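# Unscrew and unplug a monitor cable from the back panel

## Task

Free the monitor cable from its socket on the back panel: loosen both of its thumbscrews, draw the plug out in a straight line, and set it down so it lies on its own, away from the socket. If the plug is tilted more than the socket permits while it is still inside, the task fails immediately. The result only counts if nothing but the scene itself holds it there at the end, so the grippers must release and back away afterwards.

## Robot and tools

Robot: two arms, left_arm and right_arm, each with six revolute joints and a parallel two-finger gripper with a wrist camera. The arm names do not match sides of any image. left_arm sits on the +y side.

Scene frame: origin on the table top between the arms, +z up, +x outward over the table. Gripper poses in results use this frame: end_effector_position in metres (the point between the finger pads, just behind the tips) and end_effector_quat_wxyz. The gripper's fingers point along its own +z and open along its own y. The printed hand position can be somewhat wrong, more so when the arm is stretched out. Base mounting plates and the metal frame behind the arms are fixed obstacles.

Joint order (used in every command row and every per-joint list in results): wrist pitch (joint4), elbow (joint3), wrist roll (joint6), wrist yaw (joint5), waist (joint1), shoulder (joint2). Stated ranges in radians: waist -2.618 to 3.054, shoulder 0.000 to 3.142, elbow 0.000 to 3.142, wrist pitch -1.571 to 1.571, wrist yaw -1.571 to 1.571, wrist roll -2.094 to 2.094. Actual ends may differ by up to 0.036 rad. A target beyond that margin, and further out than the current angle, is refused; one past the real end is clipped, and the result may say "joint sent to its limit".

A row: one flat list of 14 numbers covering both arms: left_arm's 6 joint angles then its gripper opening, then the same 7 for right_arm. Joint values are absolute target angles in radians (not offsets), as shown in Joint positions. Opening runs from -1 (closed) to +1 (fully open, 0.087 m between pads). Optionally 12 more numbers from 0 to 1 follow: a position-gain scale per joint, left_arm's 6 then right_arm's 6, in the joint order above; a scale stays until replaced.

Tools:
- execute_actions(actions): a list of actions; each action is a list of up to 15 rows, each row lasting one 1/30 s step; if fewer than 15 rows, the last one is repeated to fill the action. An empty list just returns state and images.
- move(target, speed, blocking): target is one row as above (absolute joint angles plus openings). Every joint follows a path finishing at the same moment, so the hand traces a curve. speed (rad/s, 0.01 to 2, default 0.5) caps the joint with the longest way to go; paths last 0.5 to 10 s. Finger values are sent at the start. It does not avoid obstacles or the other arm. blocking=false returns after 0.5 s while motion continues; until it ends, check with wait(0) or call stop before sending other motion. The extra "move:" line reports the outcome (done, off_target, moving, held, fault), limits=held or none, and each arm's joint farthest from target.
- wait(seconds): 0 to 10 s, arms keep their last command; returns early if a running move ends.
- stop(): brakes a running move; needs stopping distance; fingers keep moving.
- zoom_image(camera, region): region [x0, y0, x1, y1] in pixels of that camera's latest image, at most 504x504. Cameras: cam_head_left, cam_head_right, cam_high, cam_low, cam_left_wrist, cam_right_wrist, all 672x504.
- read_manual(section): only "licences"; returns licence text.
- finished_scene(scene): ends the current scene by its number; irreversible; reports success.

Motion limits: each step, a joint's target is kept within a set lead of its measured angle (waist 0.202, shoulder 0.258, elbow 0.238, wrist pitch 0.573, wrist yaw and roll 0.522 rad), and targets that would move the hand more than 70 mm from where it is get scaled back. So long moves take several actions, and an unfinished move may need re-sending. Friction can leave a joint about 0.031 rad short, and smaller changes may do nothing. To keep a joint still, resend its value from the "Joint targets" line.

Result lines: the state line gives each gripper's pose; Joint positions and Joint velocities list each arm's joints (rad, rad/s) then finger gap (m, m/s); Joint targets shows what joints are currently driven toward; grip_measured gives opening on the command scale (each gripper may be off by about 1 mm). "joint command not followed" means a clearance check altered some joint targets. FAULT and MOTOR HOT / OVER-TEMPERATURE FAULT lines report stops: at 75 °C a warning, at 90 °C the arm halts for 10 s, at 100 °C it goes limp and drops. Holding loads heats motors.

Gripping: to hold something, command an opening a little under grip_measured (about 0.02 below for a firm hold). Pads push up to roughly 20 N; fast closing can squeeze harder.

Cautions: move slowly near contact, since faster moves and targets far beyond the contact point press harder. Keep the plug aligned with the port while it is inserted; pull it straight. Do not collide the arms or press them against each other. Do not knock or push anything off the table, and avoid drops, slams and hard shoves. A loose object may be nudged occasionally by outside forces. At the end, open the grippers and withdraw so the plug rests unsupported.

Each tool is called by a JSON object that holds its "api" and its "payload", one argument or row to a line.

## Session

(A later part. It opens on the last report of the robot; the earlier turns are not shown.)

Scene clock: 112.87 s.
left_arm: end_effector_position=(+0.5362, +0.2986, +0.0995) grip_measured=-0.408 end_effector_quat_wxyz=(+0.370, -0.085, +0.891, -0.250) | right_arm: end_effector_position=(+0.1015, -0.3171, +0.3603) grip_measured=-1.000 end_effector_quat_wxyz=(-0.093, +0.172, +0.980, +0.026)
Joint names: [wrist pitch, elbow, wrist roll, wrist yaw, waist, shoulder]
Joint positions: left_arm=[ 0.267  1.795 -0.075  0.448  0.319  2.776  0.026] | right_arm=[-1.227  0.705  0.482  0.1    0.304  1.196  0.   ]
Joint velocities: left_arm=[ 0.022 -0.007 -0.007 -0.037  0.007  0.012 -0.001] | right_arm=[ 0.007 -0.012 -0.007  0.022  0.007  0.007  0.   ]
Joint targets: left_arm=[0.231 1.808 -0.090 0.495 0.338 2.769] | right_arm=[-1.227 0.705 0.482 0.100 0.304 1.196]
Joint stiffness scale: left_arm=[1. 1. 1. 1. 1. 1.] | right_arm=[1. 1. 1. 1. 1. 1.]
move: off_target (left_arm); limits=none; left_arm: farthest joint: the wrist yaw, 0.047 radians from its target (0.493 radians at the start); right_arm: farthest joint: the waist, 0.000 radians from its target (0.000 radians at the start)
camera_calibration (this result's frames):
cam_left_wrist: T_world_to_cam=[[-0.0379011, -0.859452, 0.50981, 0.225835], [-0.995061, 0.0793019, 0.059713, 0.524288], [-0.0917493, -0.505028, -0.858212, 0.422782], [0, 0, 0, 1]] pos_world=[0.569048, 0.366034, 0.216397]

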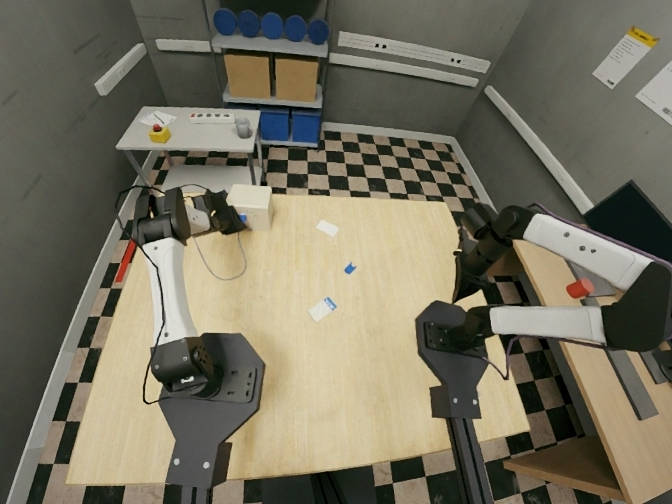

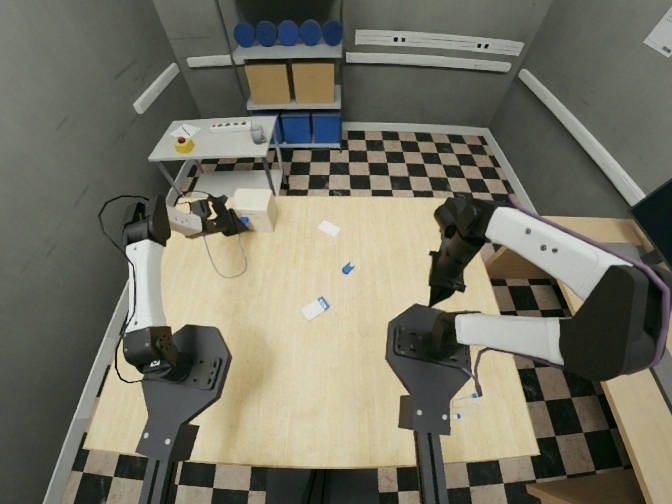

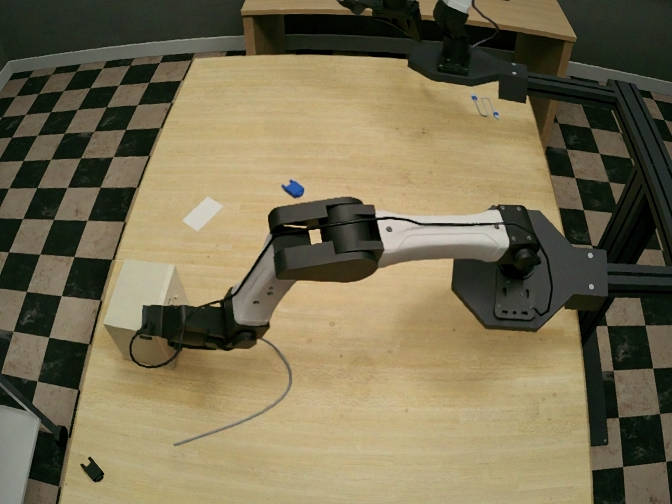

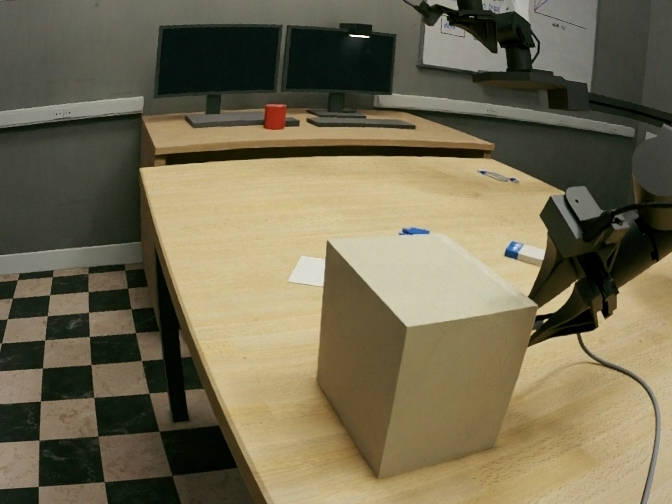

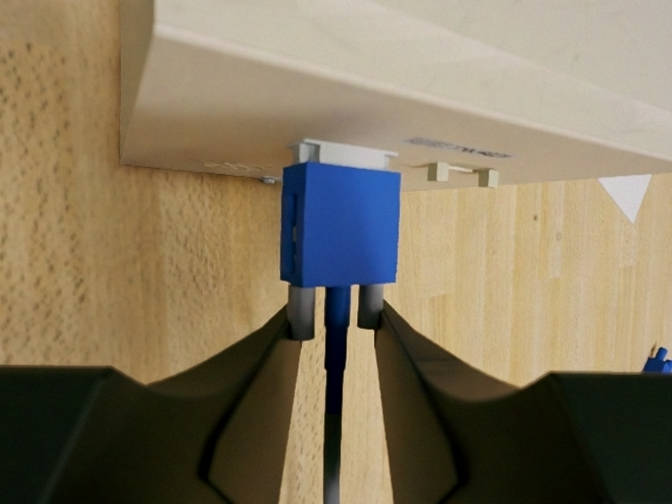

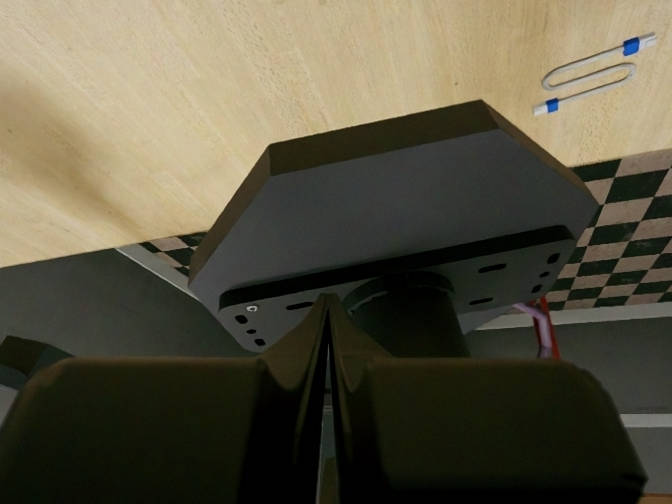

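{"api": "move", "payload": {
  "target": [0.16,1.785,-0.05,0.51,0.378,2.68,0.3,-1.2,0.7,0.5,0.1,0.3,1.2,-1],
  "speed": 0.2
}}

{"api": "move", "payload": {
  "target": [0.199,1.848,-0.05,0.51,0.352,2.761,-0.72,-1.2,0.7,0.5,0.1,0.3,1.2,-1],
  "speed": 0.08
}}

{"api": "zoom_image", "payload": {
  "camera": "cam_left_wrist",
  "region": [260,200,420,360]
}}

Scene clock: 118.00 s.
left_arm: end_effector_position=(+0.5414, +0.3316, +0.1376) grip_measured=+0.300 end_effector_quat_wxyz=(+0.378, -0.089, +0.885, -0.256) | right_arm: end_effector_position=(+0.1053, -0.3160, +0.3592) grip_measured=-1.000 end_effector_quat_wxyz=(-0.086, +0.180, +0.980, +0.027)
Joint names: [wrist pitch, elbow, wrist roll, wrist yaw, waist, shoulder]
Joint positions: left_arm=[ 0.179  1.795 -0.055  0.5    0.372  2.683  0.057] | right_arm=[-1.212  0.705  0.494  0.1    0.304  1.196  0.   ]
Joint velocities: left_arm=[ 0.022 -0.012 -0.007 -0.037 -0.007 -0.007 -0.001] | right_arm=[-0.066  0.002 -0.007  0.037 -0.002 -0.007  0.   ]
Joint targets: left_arm=[0.160 1.785 -0.050 0.510 0.378 2.680] | right_arm=[-1.200 0.700 0.500 0.100 0.300 1.200]
Joint stiffness scale: left_arm=[1. 1. 1. 1. 1. 1.] | right_arm=[1. 1. 1. 1. 1. 1.]
move: done; limits=none; left_arm: farthest joint: the wrist pitch, 0.019 radians from its target (0.107 radians at the start); right_arm: farthest joint: the wrist pitch, 0.012 radians from its target (0.027 radians at the start)
camera_calibration (this result's frames):
cam_left_wrist: T_world_to_cam=[[-0.0410281, -0.851467, 0.5228, 0.232268], [-0.99649, 0.0730793, 0.0408196, 0.529992], [-0.0729625, -0.519291, -0.851477, 0.466342], [0, 0, 0, 1]] pos_world=[0.571687, 0.401204, 0.254016]
cam_right_wrist: T_world_to_cam=[[-0.341448, -0.939589, -0.024183, -0.255674], [-0.48954, 0.155818, 0.857946, -0.180913], [-0.802349, 0.304783, -0.51317, 0.511927], [0, 0, 0, 1]] pos_world=[0.23488, -0.368066, 0.411737]

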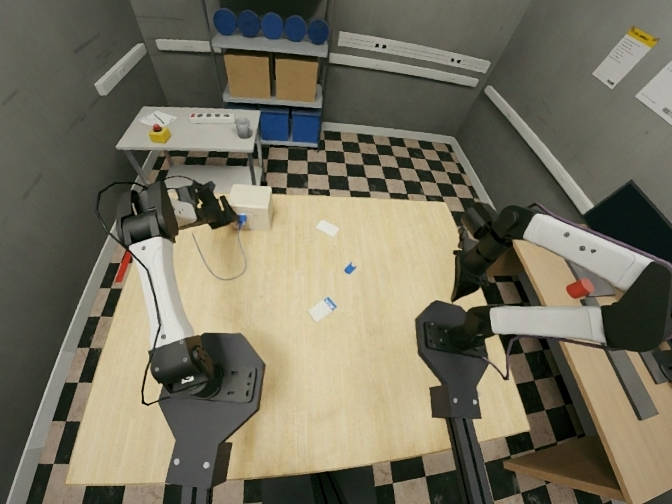

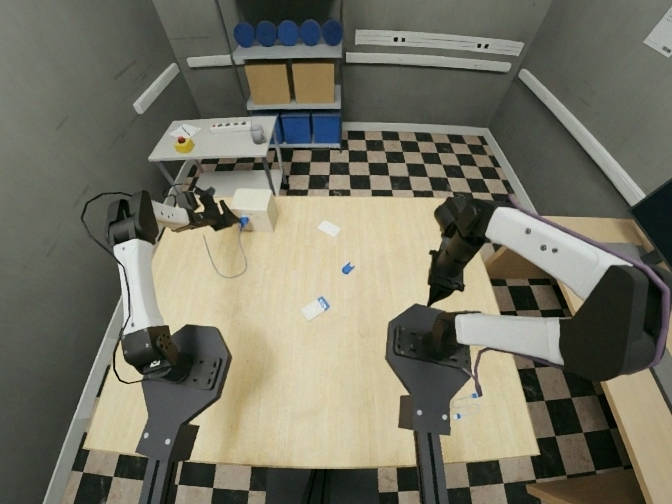

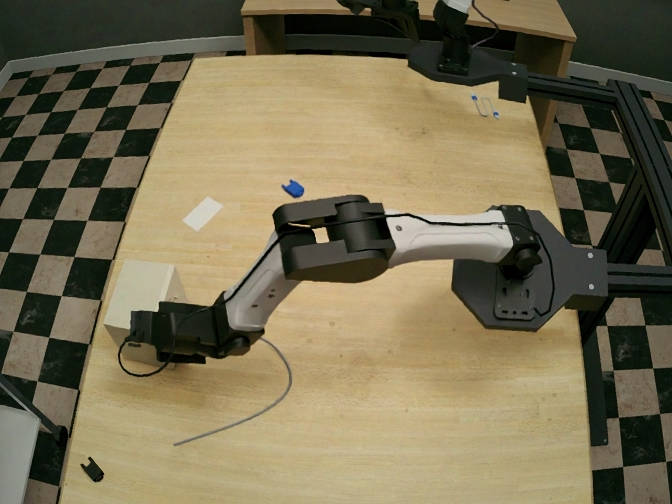

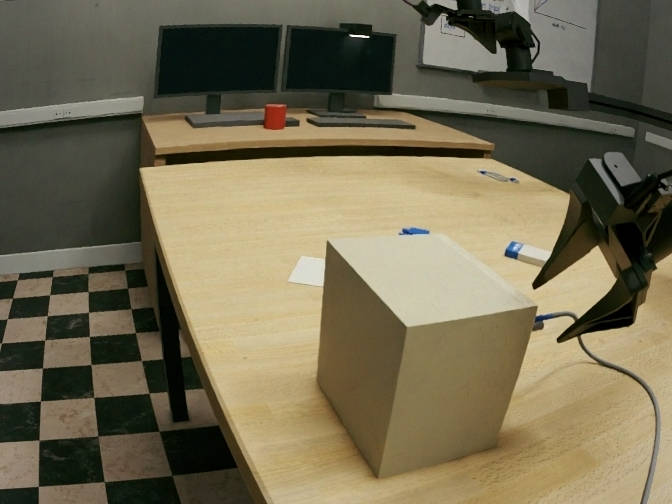

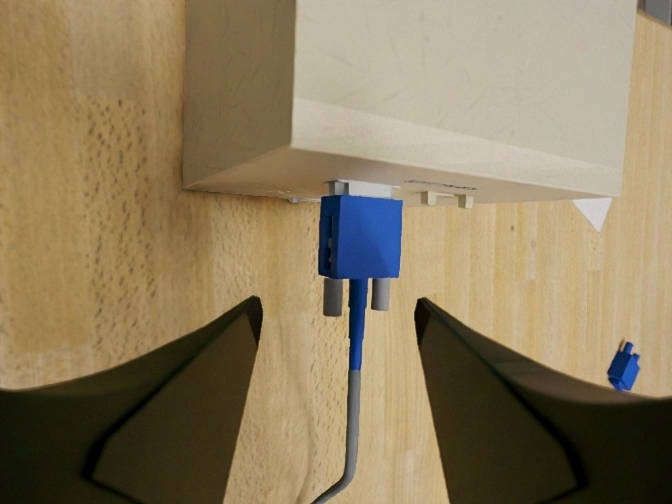

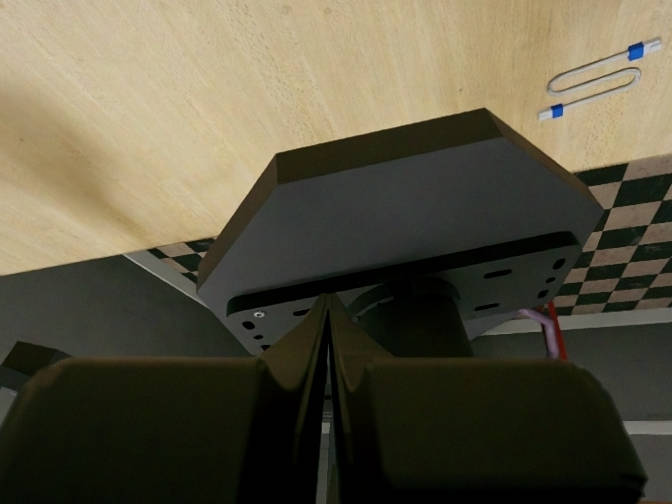

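Scene clock: 119.30 s.
left_arm: end_effector_position=(+0.5438, +0.3225, +0.1223) grip_measured=-0.720 end_effector_quat_wxyz=(+0.377, -0.083, +0.885, -0.260) | right_arm: end_effector_position=(+0.1053, -0.3160, +0.3592) grip_measured=-1.000 end_effector_quat_wxyz=(-0.086, +0.180, +0.980, +0.027)
Joint names: [wrist pitch, elbow, wrist roll, wrist yaw, waist, shoulder]
Joint positions: left_arm=[ 0.193  1.834 -0.054  0.501  0.361  2.737  0.012] | right_arm=[-1.212  0.705  0.495  0.1    0.304  1.196  0.   ]
Joint velocities: left_arm=[ 0.022  0.002 -0.022 -0.007 -0.002 -0.017 -0.001] | right_arm=[-0.051 -0.012  0.066  0.051 -0.012 -0.002  0.   ]
Joint targets: left_arm=[0.199 1.848 -0.050 0.510 0.352 2.761] | right_arm=[-1.200 0.700 0.500 0.100 0.300 1.200]
Joint stiffness scale: left_arm=[1. 1. 1. 1. 1. 1.] | right_arm=[1. 1. 1. 1. 1. 1.]
move: off_target (left_arm); limits=none; left_arm: farthest joint: the shoulder, 0.024 radians from its target (0.078 radians at the start); right_arm: farthest joint: the wrist pitch, 0.012 radians from its target (0.012 radians at the start)
camera_calibration (this result's frames):
cam_left_wrist: T_world_to_cam=[[-0.0526842, -0.849801, 0.524464, 0.238187], [-0.995521, 0.0859787, 0.0393098, 0.52925], [-0.0784982, -0.520044, -0.850525, 0.451833], [0, 0, 0, 1]] pos_world=[0.574896, 0.391881, 0.23857]
cam_right_wrist: T_world_to_cam=[[-0.341802, -0.939463, -0.0241148, -0.255606], [-0.489454, 0.156054, 0.857952, -0.18085], [-0.802251, 0.305053, -0.513163, 0.512], [0, 0, 0, 1]] pos_world=[0.234868, -0.368097, 0.411736]

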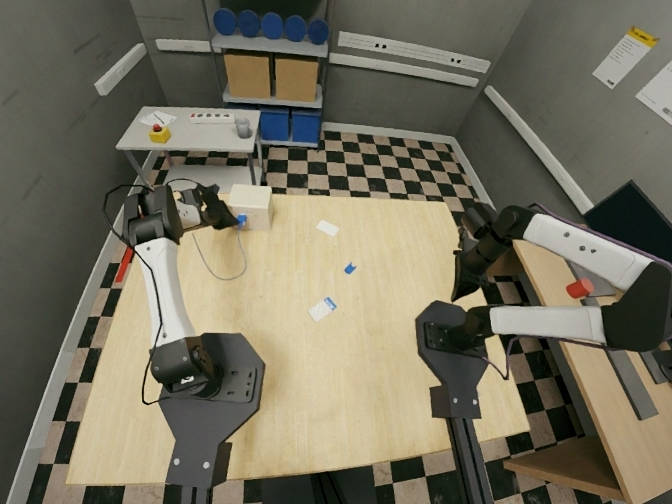

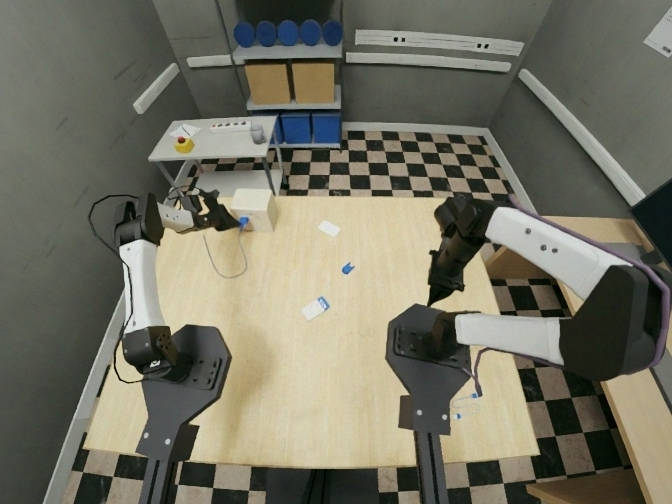

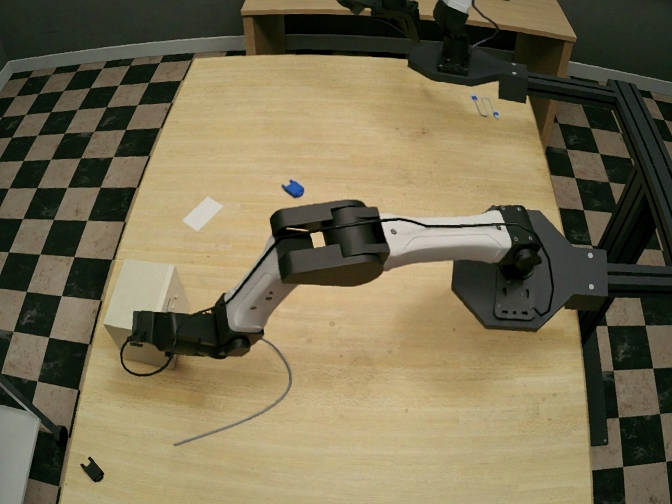

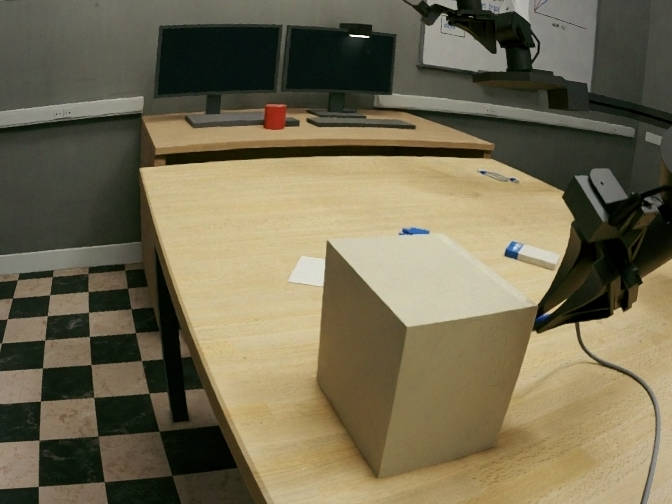

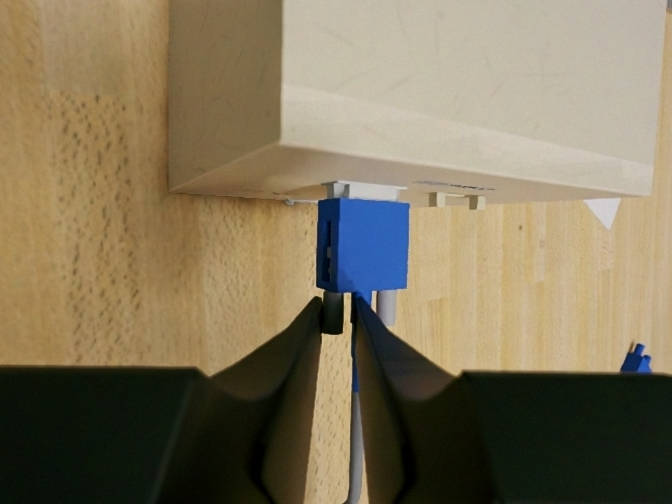

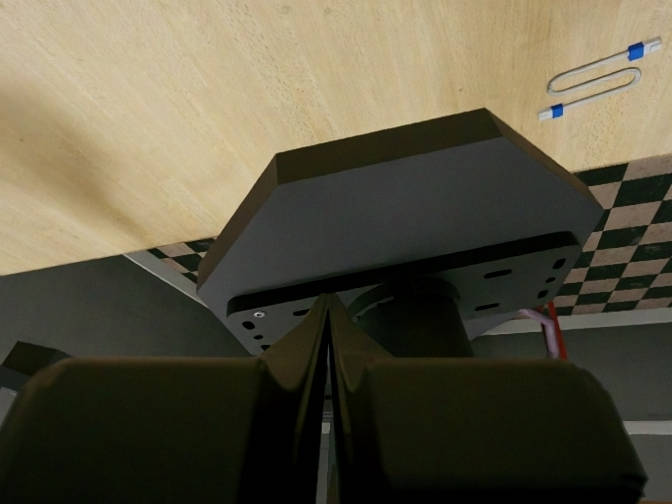

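Region (260, 200, 420, 360) of cam_left_wrist's 672x504 image, scaled by 3.150, with more detail than that image has.

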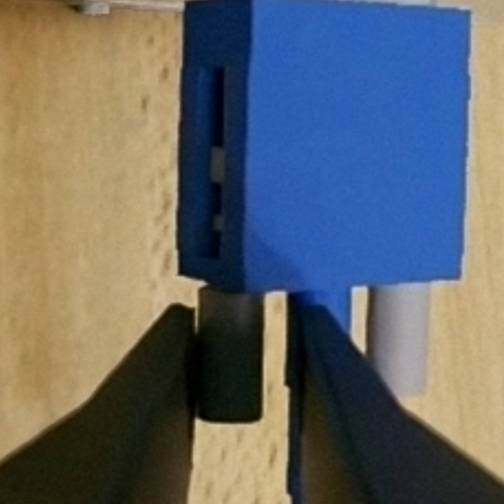

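{"api": "execute_actions", "payload": {
  "actions": [
    [[0.199,1.848,-0.05,0.51,0.36,2.77,-0.74,-1.2,0.7,0.5,0.1,0.3,1.2,-1],[0.199,1.848,-0.05,0.51,0.36,2.77,-0.74,-1.2,0.7,0.5,0.1,0.3,1.2,-1],[0.199,1.848,-0.05,0.51,0.36,2.77,-0.74,-1.2,0.7,0.5,0.1,0.3,1.2,-1],[0.199,1.848,-0.05,0.51,0.36,2.763,-0.76,-1.2,0.7,0.5,0.1,0.3,1.2,-1]],
    [[0.199,1.848,-0.05,0.51,0.36,2.75,-0.8,-1.2,0.7,0.5,0.1,0.3,1.2,-1]]
  ]
}}

{"api": "move", "payload": {
  "target": [0.26,1.709,0.092,0.242,0.276,2.67,-0.8,-1.2,0.7,0.5,0.1,0.3,1.2,-1],
  "speed": 0.2
}}

{"api": "zoom_image", "payload": {
  "camera": "cam_left_wrist",
  "region": [260,200,420,360]
}}

Scene clock: 121.30 s.
left_arm: end_effector_position=(+0.5444, +0.3231, +0.1211) grip_measured=-0.800 end_effector_quat_wxyz=(+0.380, -0.081, +0.885, -0.257) | right_arm: end_effector_position=(+0.1053, -0.3160, +0.3592) grip_measured=-1.000 end_effector_quat_wxyz=(-0.086, +0.180, +0.980, +0.027)
Joint names: [wrist pitch, elbow, wrist roll, wrist yaw, waist, shoulder]
Joint positions: left_arm=[ 0.201  1.834 -0.049  0.499  0.361  2.74   0.009] | right_arm=[-1.212  0.705  0.495  0.1    0.304  1.196  0.   ]
Joint velocities: left_arm=[-0.051 -0.007  0.125  0.022  0.007 -0.007  0.001] | right_arm=[-0.007  0.002  0.007 -0.051  0.012 -0.012  0.   ]
Joint targets: left_arm=[0.199 1.848 -0.050 0.510 0.360 2.750] | right_arm=[-1.200 0.700 0.500 0.100 0.300 1.200]
Joint stiffness scale: left_arm=[1. 1. 1. 1. 1. 1.] | right_arm=[1. 1. 1. 1. 1. 1.]
camera_calibration (this result's frames):
cam_left_wrist: T_world_to_cam=[[-0.0560808, -0.853296, 0.518403, 0.24305], [-0.995655, 0.0864577, 0.0346002, 0.530282], [-0.0743441, -0.51421, -0.854436, 0.447542], [0, 0, 0, 1]] pos_world=[0.57488, 0.391677, 0.238051]
cam_right_wrist: T_world_to_cam=[[-0.341802, -0.939463, -0.0241148, -0.255606], [-0.489454, 0.156054, 0.857952, -0.18085], [-0.802251, 0.305053, -0.513163, 0.512], [0, 0, 0, 1]] pos_world=[0.234868, -0.368097, 0.411736]

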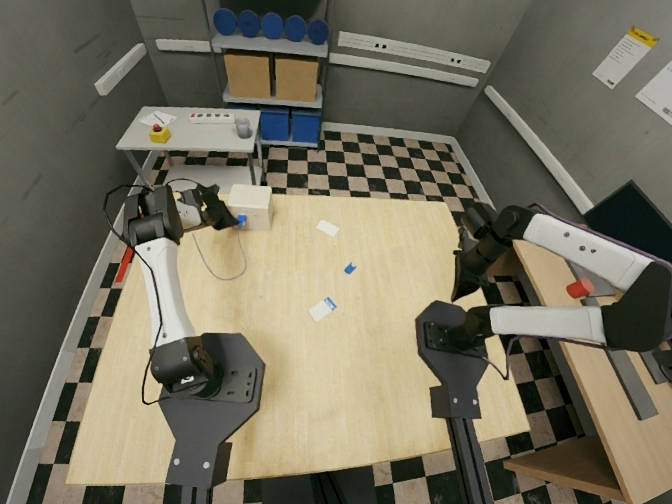

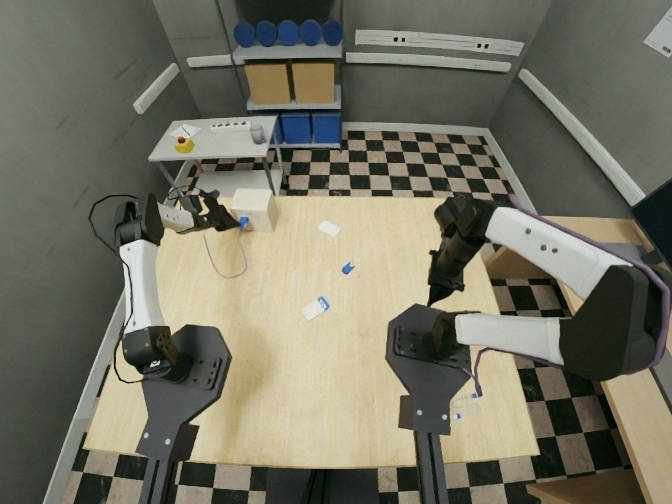

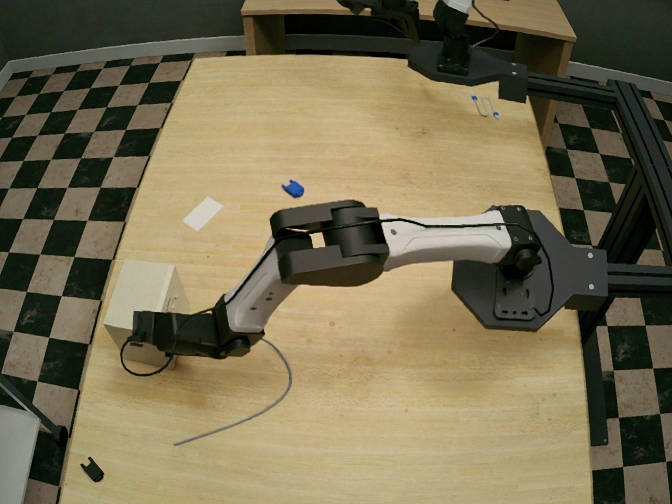

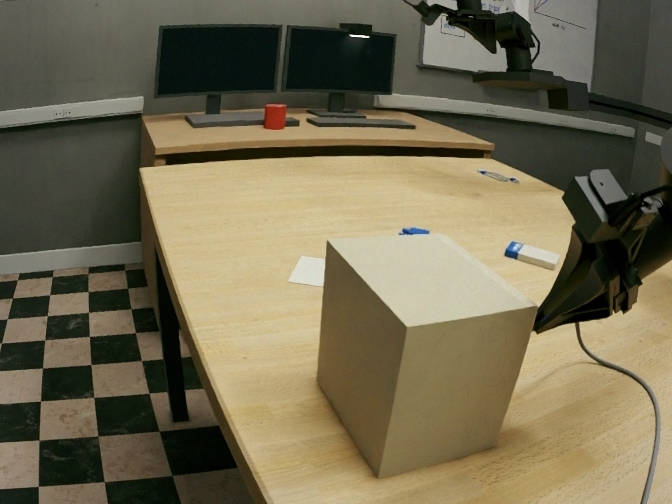

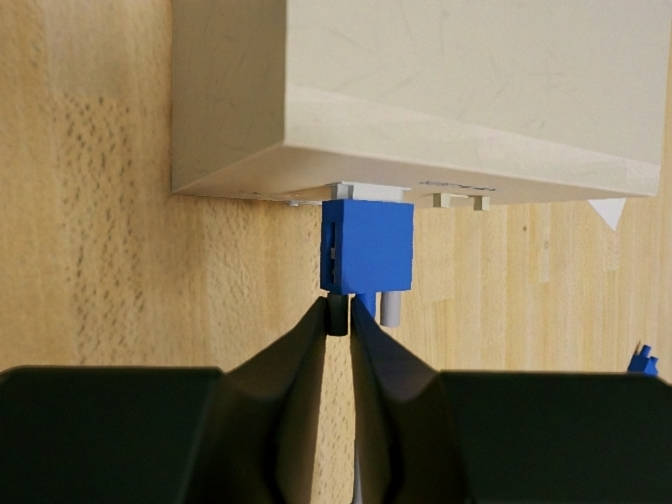

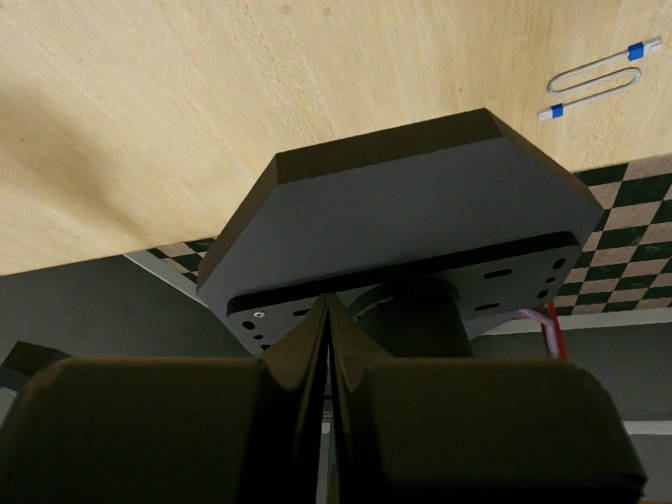

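Scene clock: 123.03 s.
left_arm: end_effector_position=(+0.5424, +0.3211, +0.1195) grip_measured=-0.800 end_effector_quat_wxyz=(+0.389, -0.033, +0.910, -0.138) | right_arm: end_effector_position=(+0.1053, -0.3160, +0.3592) grip_measured=-1.000 end_effector_quat_wxyz=(-0.086, +0.180, +0.980, +0.027)
Joint names: [wrist pitch, elbow, wrist roll, wrist yaw, waist, shoulder]
Joint positions: left_arm=[0.258 1.729 0.086 0.254 0.285 2.678 0.009] | right_arm=[-1.212  0.705  0.495  0.1    0.304  1.196  0.   ]
Joint velocities: left_arm=[-0.022  0.002  0.007  0.066 -0.007 -0.002 -0.001] | right_arm=[-0.051  0.002 -0.051  0.022 -0.017 -0.017  0.   ]
Joint targets: left_arm=[0.260 1.709 0.092 0.242 0.276 2.670] | right_arm=[-1.200 0.700 0.500 0.100 0.300 1.200]
Joint stiffness scale: left_arm=[1. 1. 1. 1. 1. 1.] | right_arm=[1. 1. 1. 1. 1. 1.]
move: done; limits=none; left_arm: farthest joint: the elbow, 0.020 radians from its target (0.125 radians at the start); right_arm: farthest joint: the wrist pitch, 0.012 radians from its target (0.012 radians at the start)
camera_calibration (this result's frames):
cam_left_wrist: T_world_to_cam=[[-0.0520095, -0.959081, 0.278314, 0.302589], [-0.996302, 0.0689191, 0.0513155, 0.532485], [-0.0683969, -0.274616, -0.959118, 0.37732], [0, 0, 0, 1]] pos_world=[0.572061, 0.357128, 0.250355]
cam_right_wrist: T_world_to_cam=[[-0.341802, -0.939463, -0.0241148, -0.255606], [-0.489454, 0.156054, 0.857952, -0.18085], [-0.802251, 0.305053, -0.513163, 0.512], [0, 0, 0, 1]] pos_world=[0.234868, -0.368097, 0.411736]

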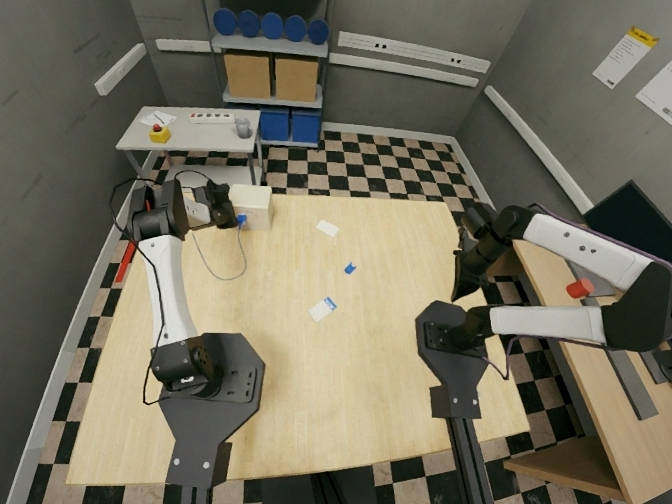

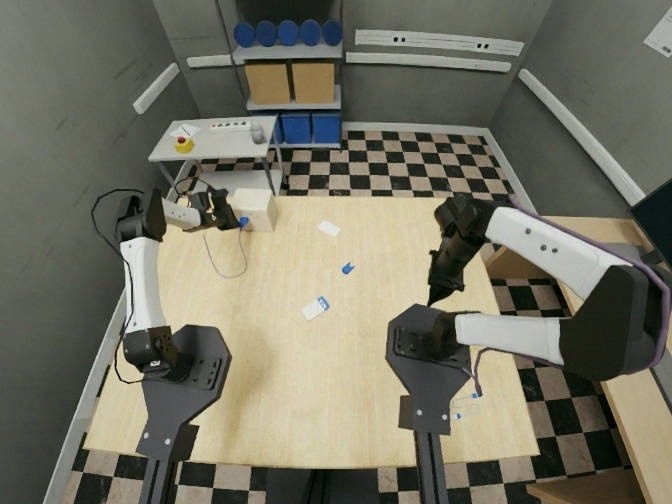

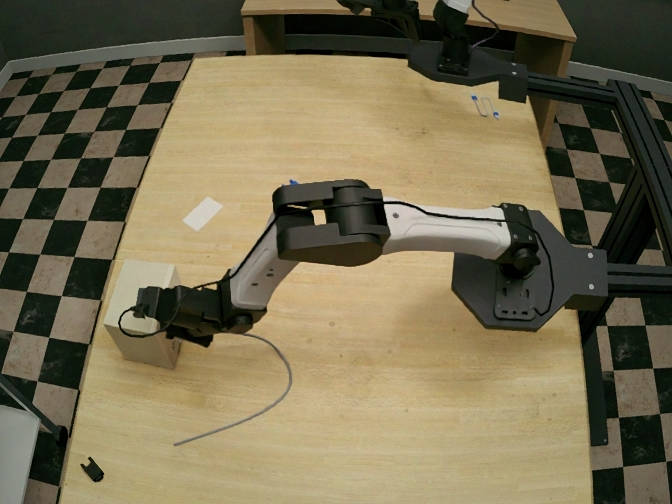

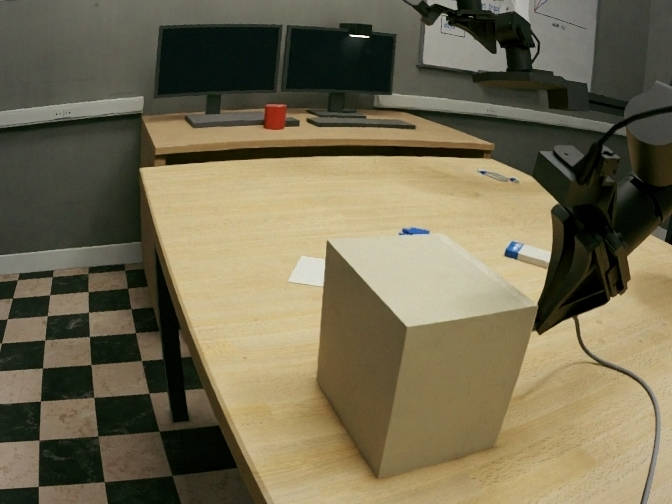

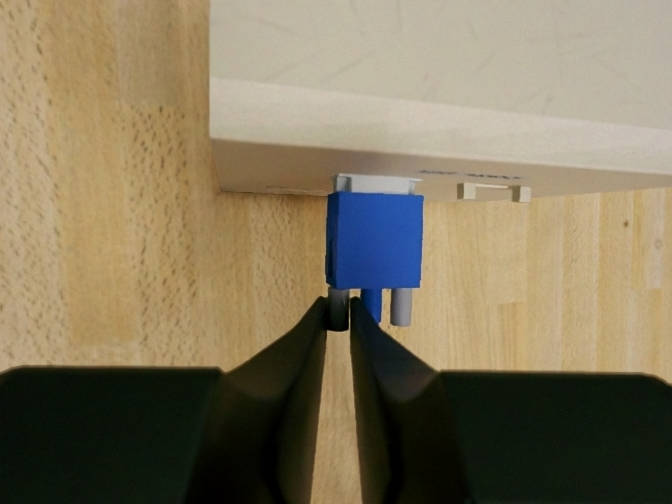

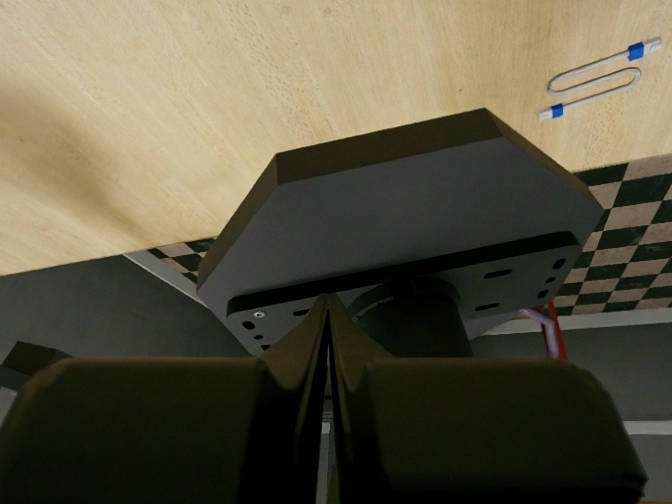

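Region (260, 200, 420, 360) of cam_left_wrist's 672x504 image, scaled by 3.150, with more detail than that image has.

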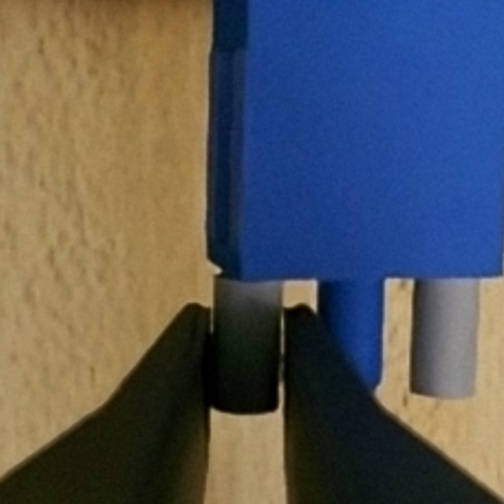

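Works. Try θ=0.

{"api": "move", "payload": {
  "target": [0.345,1.641,0.237,-0.015,0.191,2.65,-0.8,-1.2,0.7,0.5,0.1,0.3,1.2,-1],
  "speed": 0.2
}}

{"api": "zoom_image", "payload": {
  "camera": "cam_left_wrist",
  "region": [260,200,420,360]
}}

Scene clock: 125.13 s.
left_arm: end_effector_position=(+0.5413, +0.3194, +0.1187) grip_measured=-0.800 end_effector_quat_wxyz=(+0.395, +0.022, +0.918, -0.010) | right_arm: end_effector_position=(+0.1053, -0.3160, +0.3592) grip_measured=-1.000 end_effector_quat_wxyz=(-0.086, +0.180, +0.980, +0.027)
Joint names: [wrist pitch, elbow, wrist roll, wrist yaw, waist, shoulder]
Joint positions: left_arm=[ 0.341  1.661  0.231 -0.003  0.2    2.659  0.009] | right_arm=[-1.212  0.705  0.495  0.1    0.304  1.196  0.   ]
Joint velocities: left_arm=[ 0.066 -0.002 -0.051 -0.037  0.007 -0.007  0.001] | right_arm=[-0.037  0.012  0.022  0.022  0.017 -0.017  0.   ]
Joint targets: left_arm=[0.345 1.641 0.237 -0.015 0.191 2.650] | right_arm=[-1.200 0.700 0.500 0.100 0.300 1.200]
Joint stiffness scale: left_arm=[1. 1. 1. 1. 1. 1.] | right_arm=[1. 1. 1. 1. 1. 1.]
move: done; limits=none; left_arm: farthest joint: the elbow, 0.020 radians from its target (0.088 radians at the start); right_arm: farthest joint: the wrist pitch, 0.012 radians from its target (0.012 radians at the start)
camera_calibration (this result's frames):
cam_left_wrist: T_world_to_cam=[[-0.0526347, -0.998609, 0.00326051, 0.346669], [-0.996913, 0.0527352, 0.0581713, 0.536211], [-0.0582623, -0.000188615, -0.998301, 0.287536], [0, 0, 0, 1]] pos_world=[0.569555, 0.317964, 0.254725]
cam_right_wrist: T_world_to_cam=[[-0.341802, -0.939463, -0.0241148, -0.255606], [-0.489454, 0.156054, 0.857952, -0.18085], [-0.802251, 0.305053, -0.513163, 0.512], [0, 0, 0, 1]] pos_world=[0.234868, -0.368097, 0.411736]

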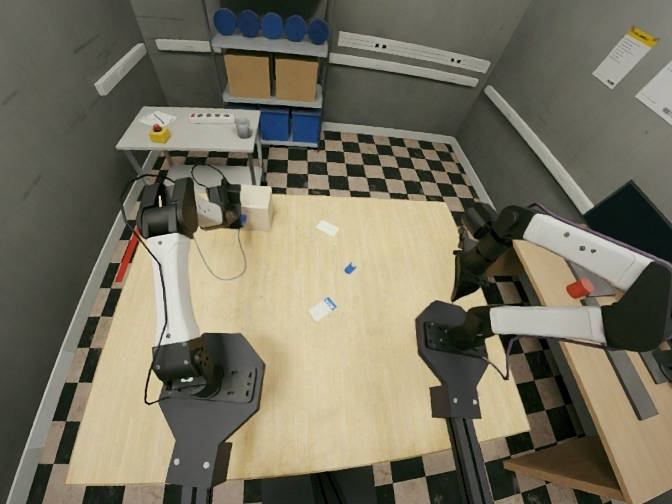

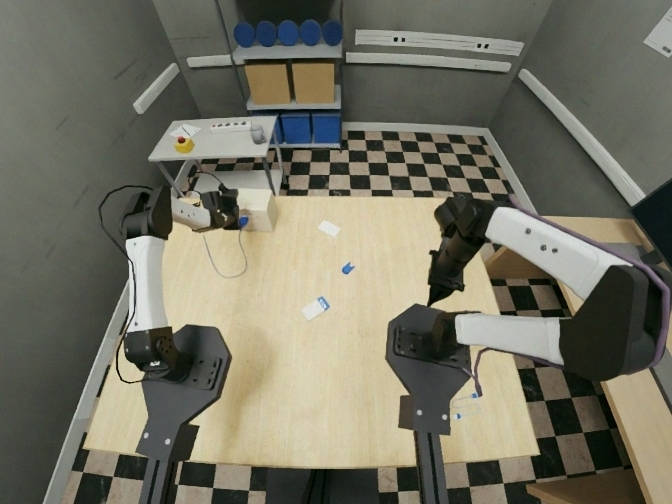

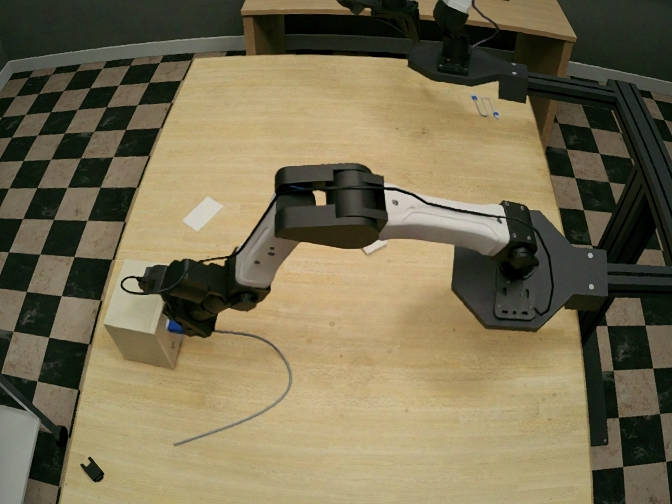

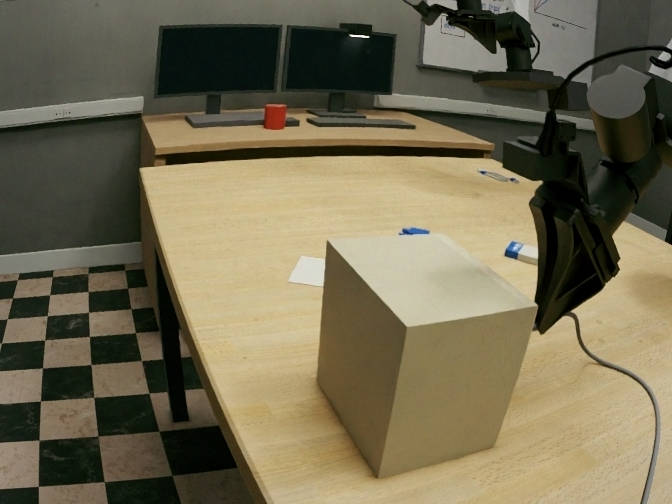

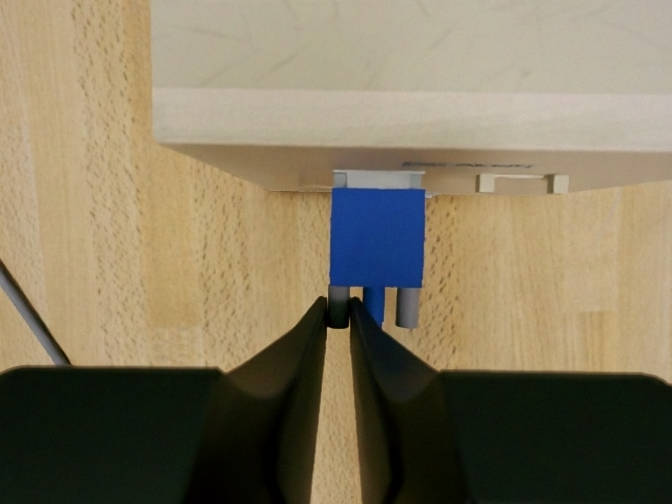

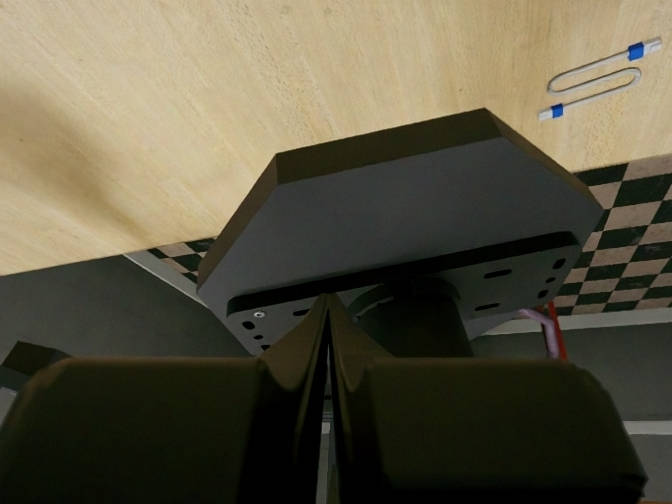

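Region (260, 200, 420, 360) of cam_left_wrist's 672x504 image, scaled by 3.150, with more detail than that image has.

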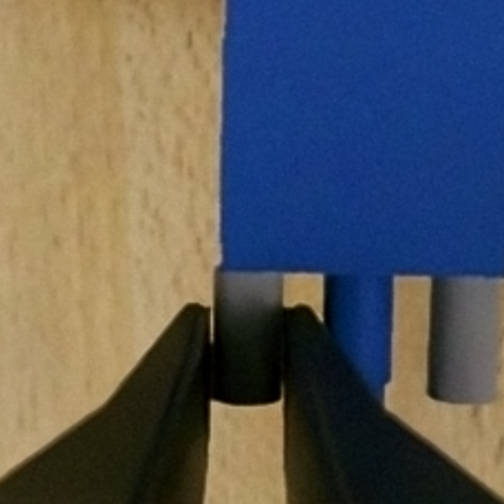

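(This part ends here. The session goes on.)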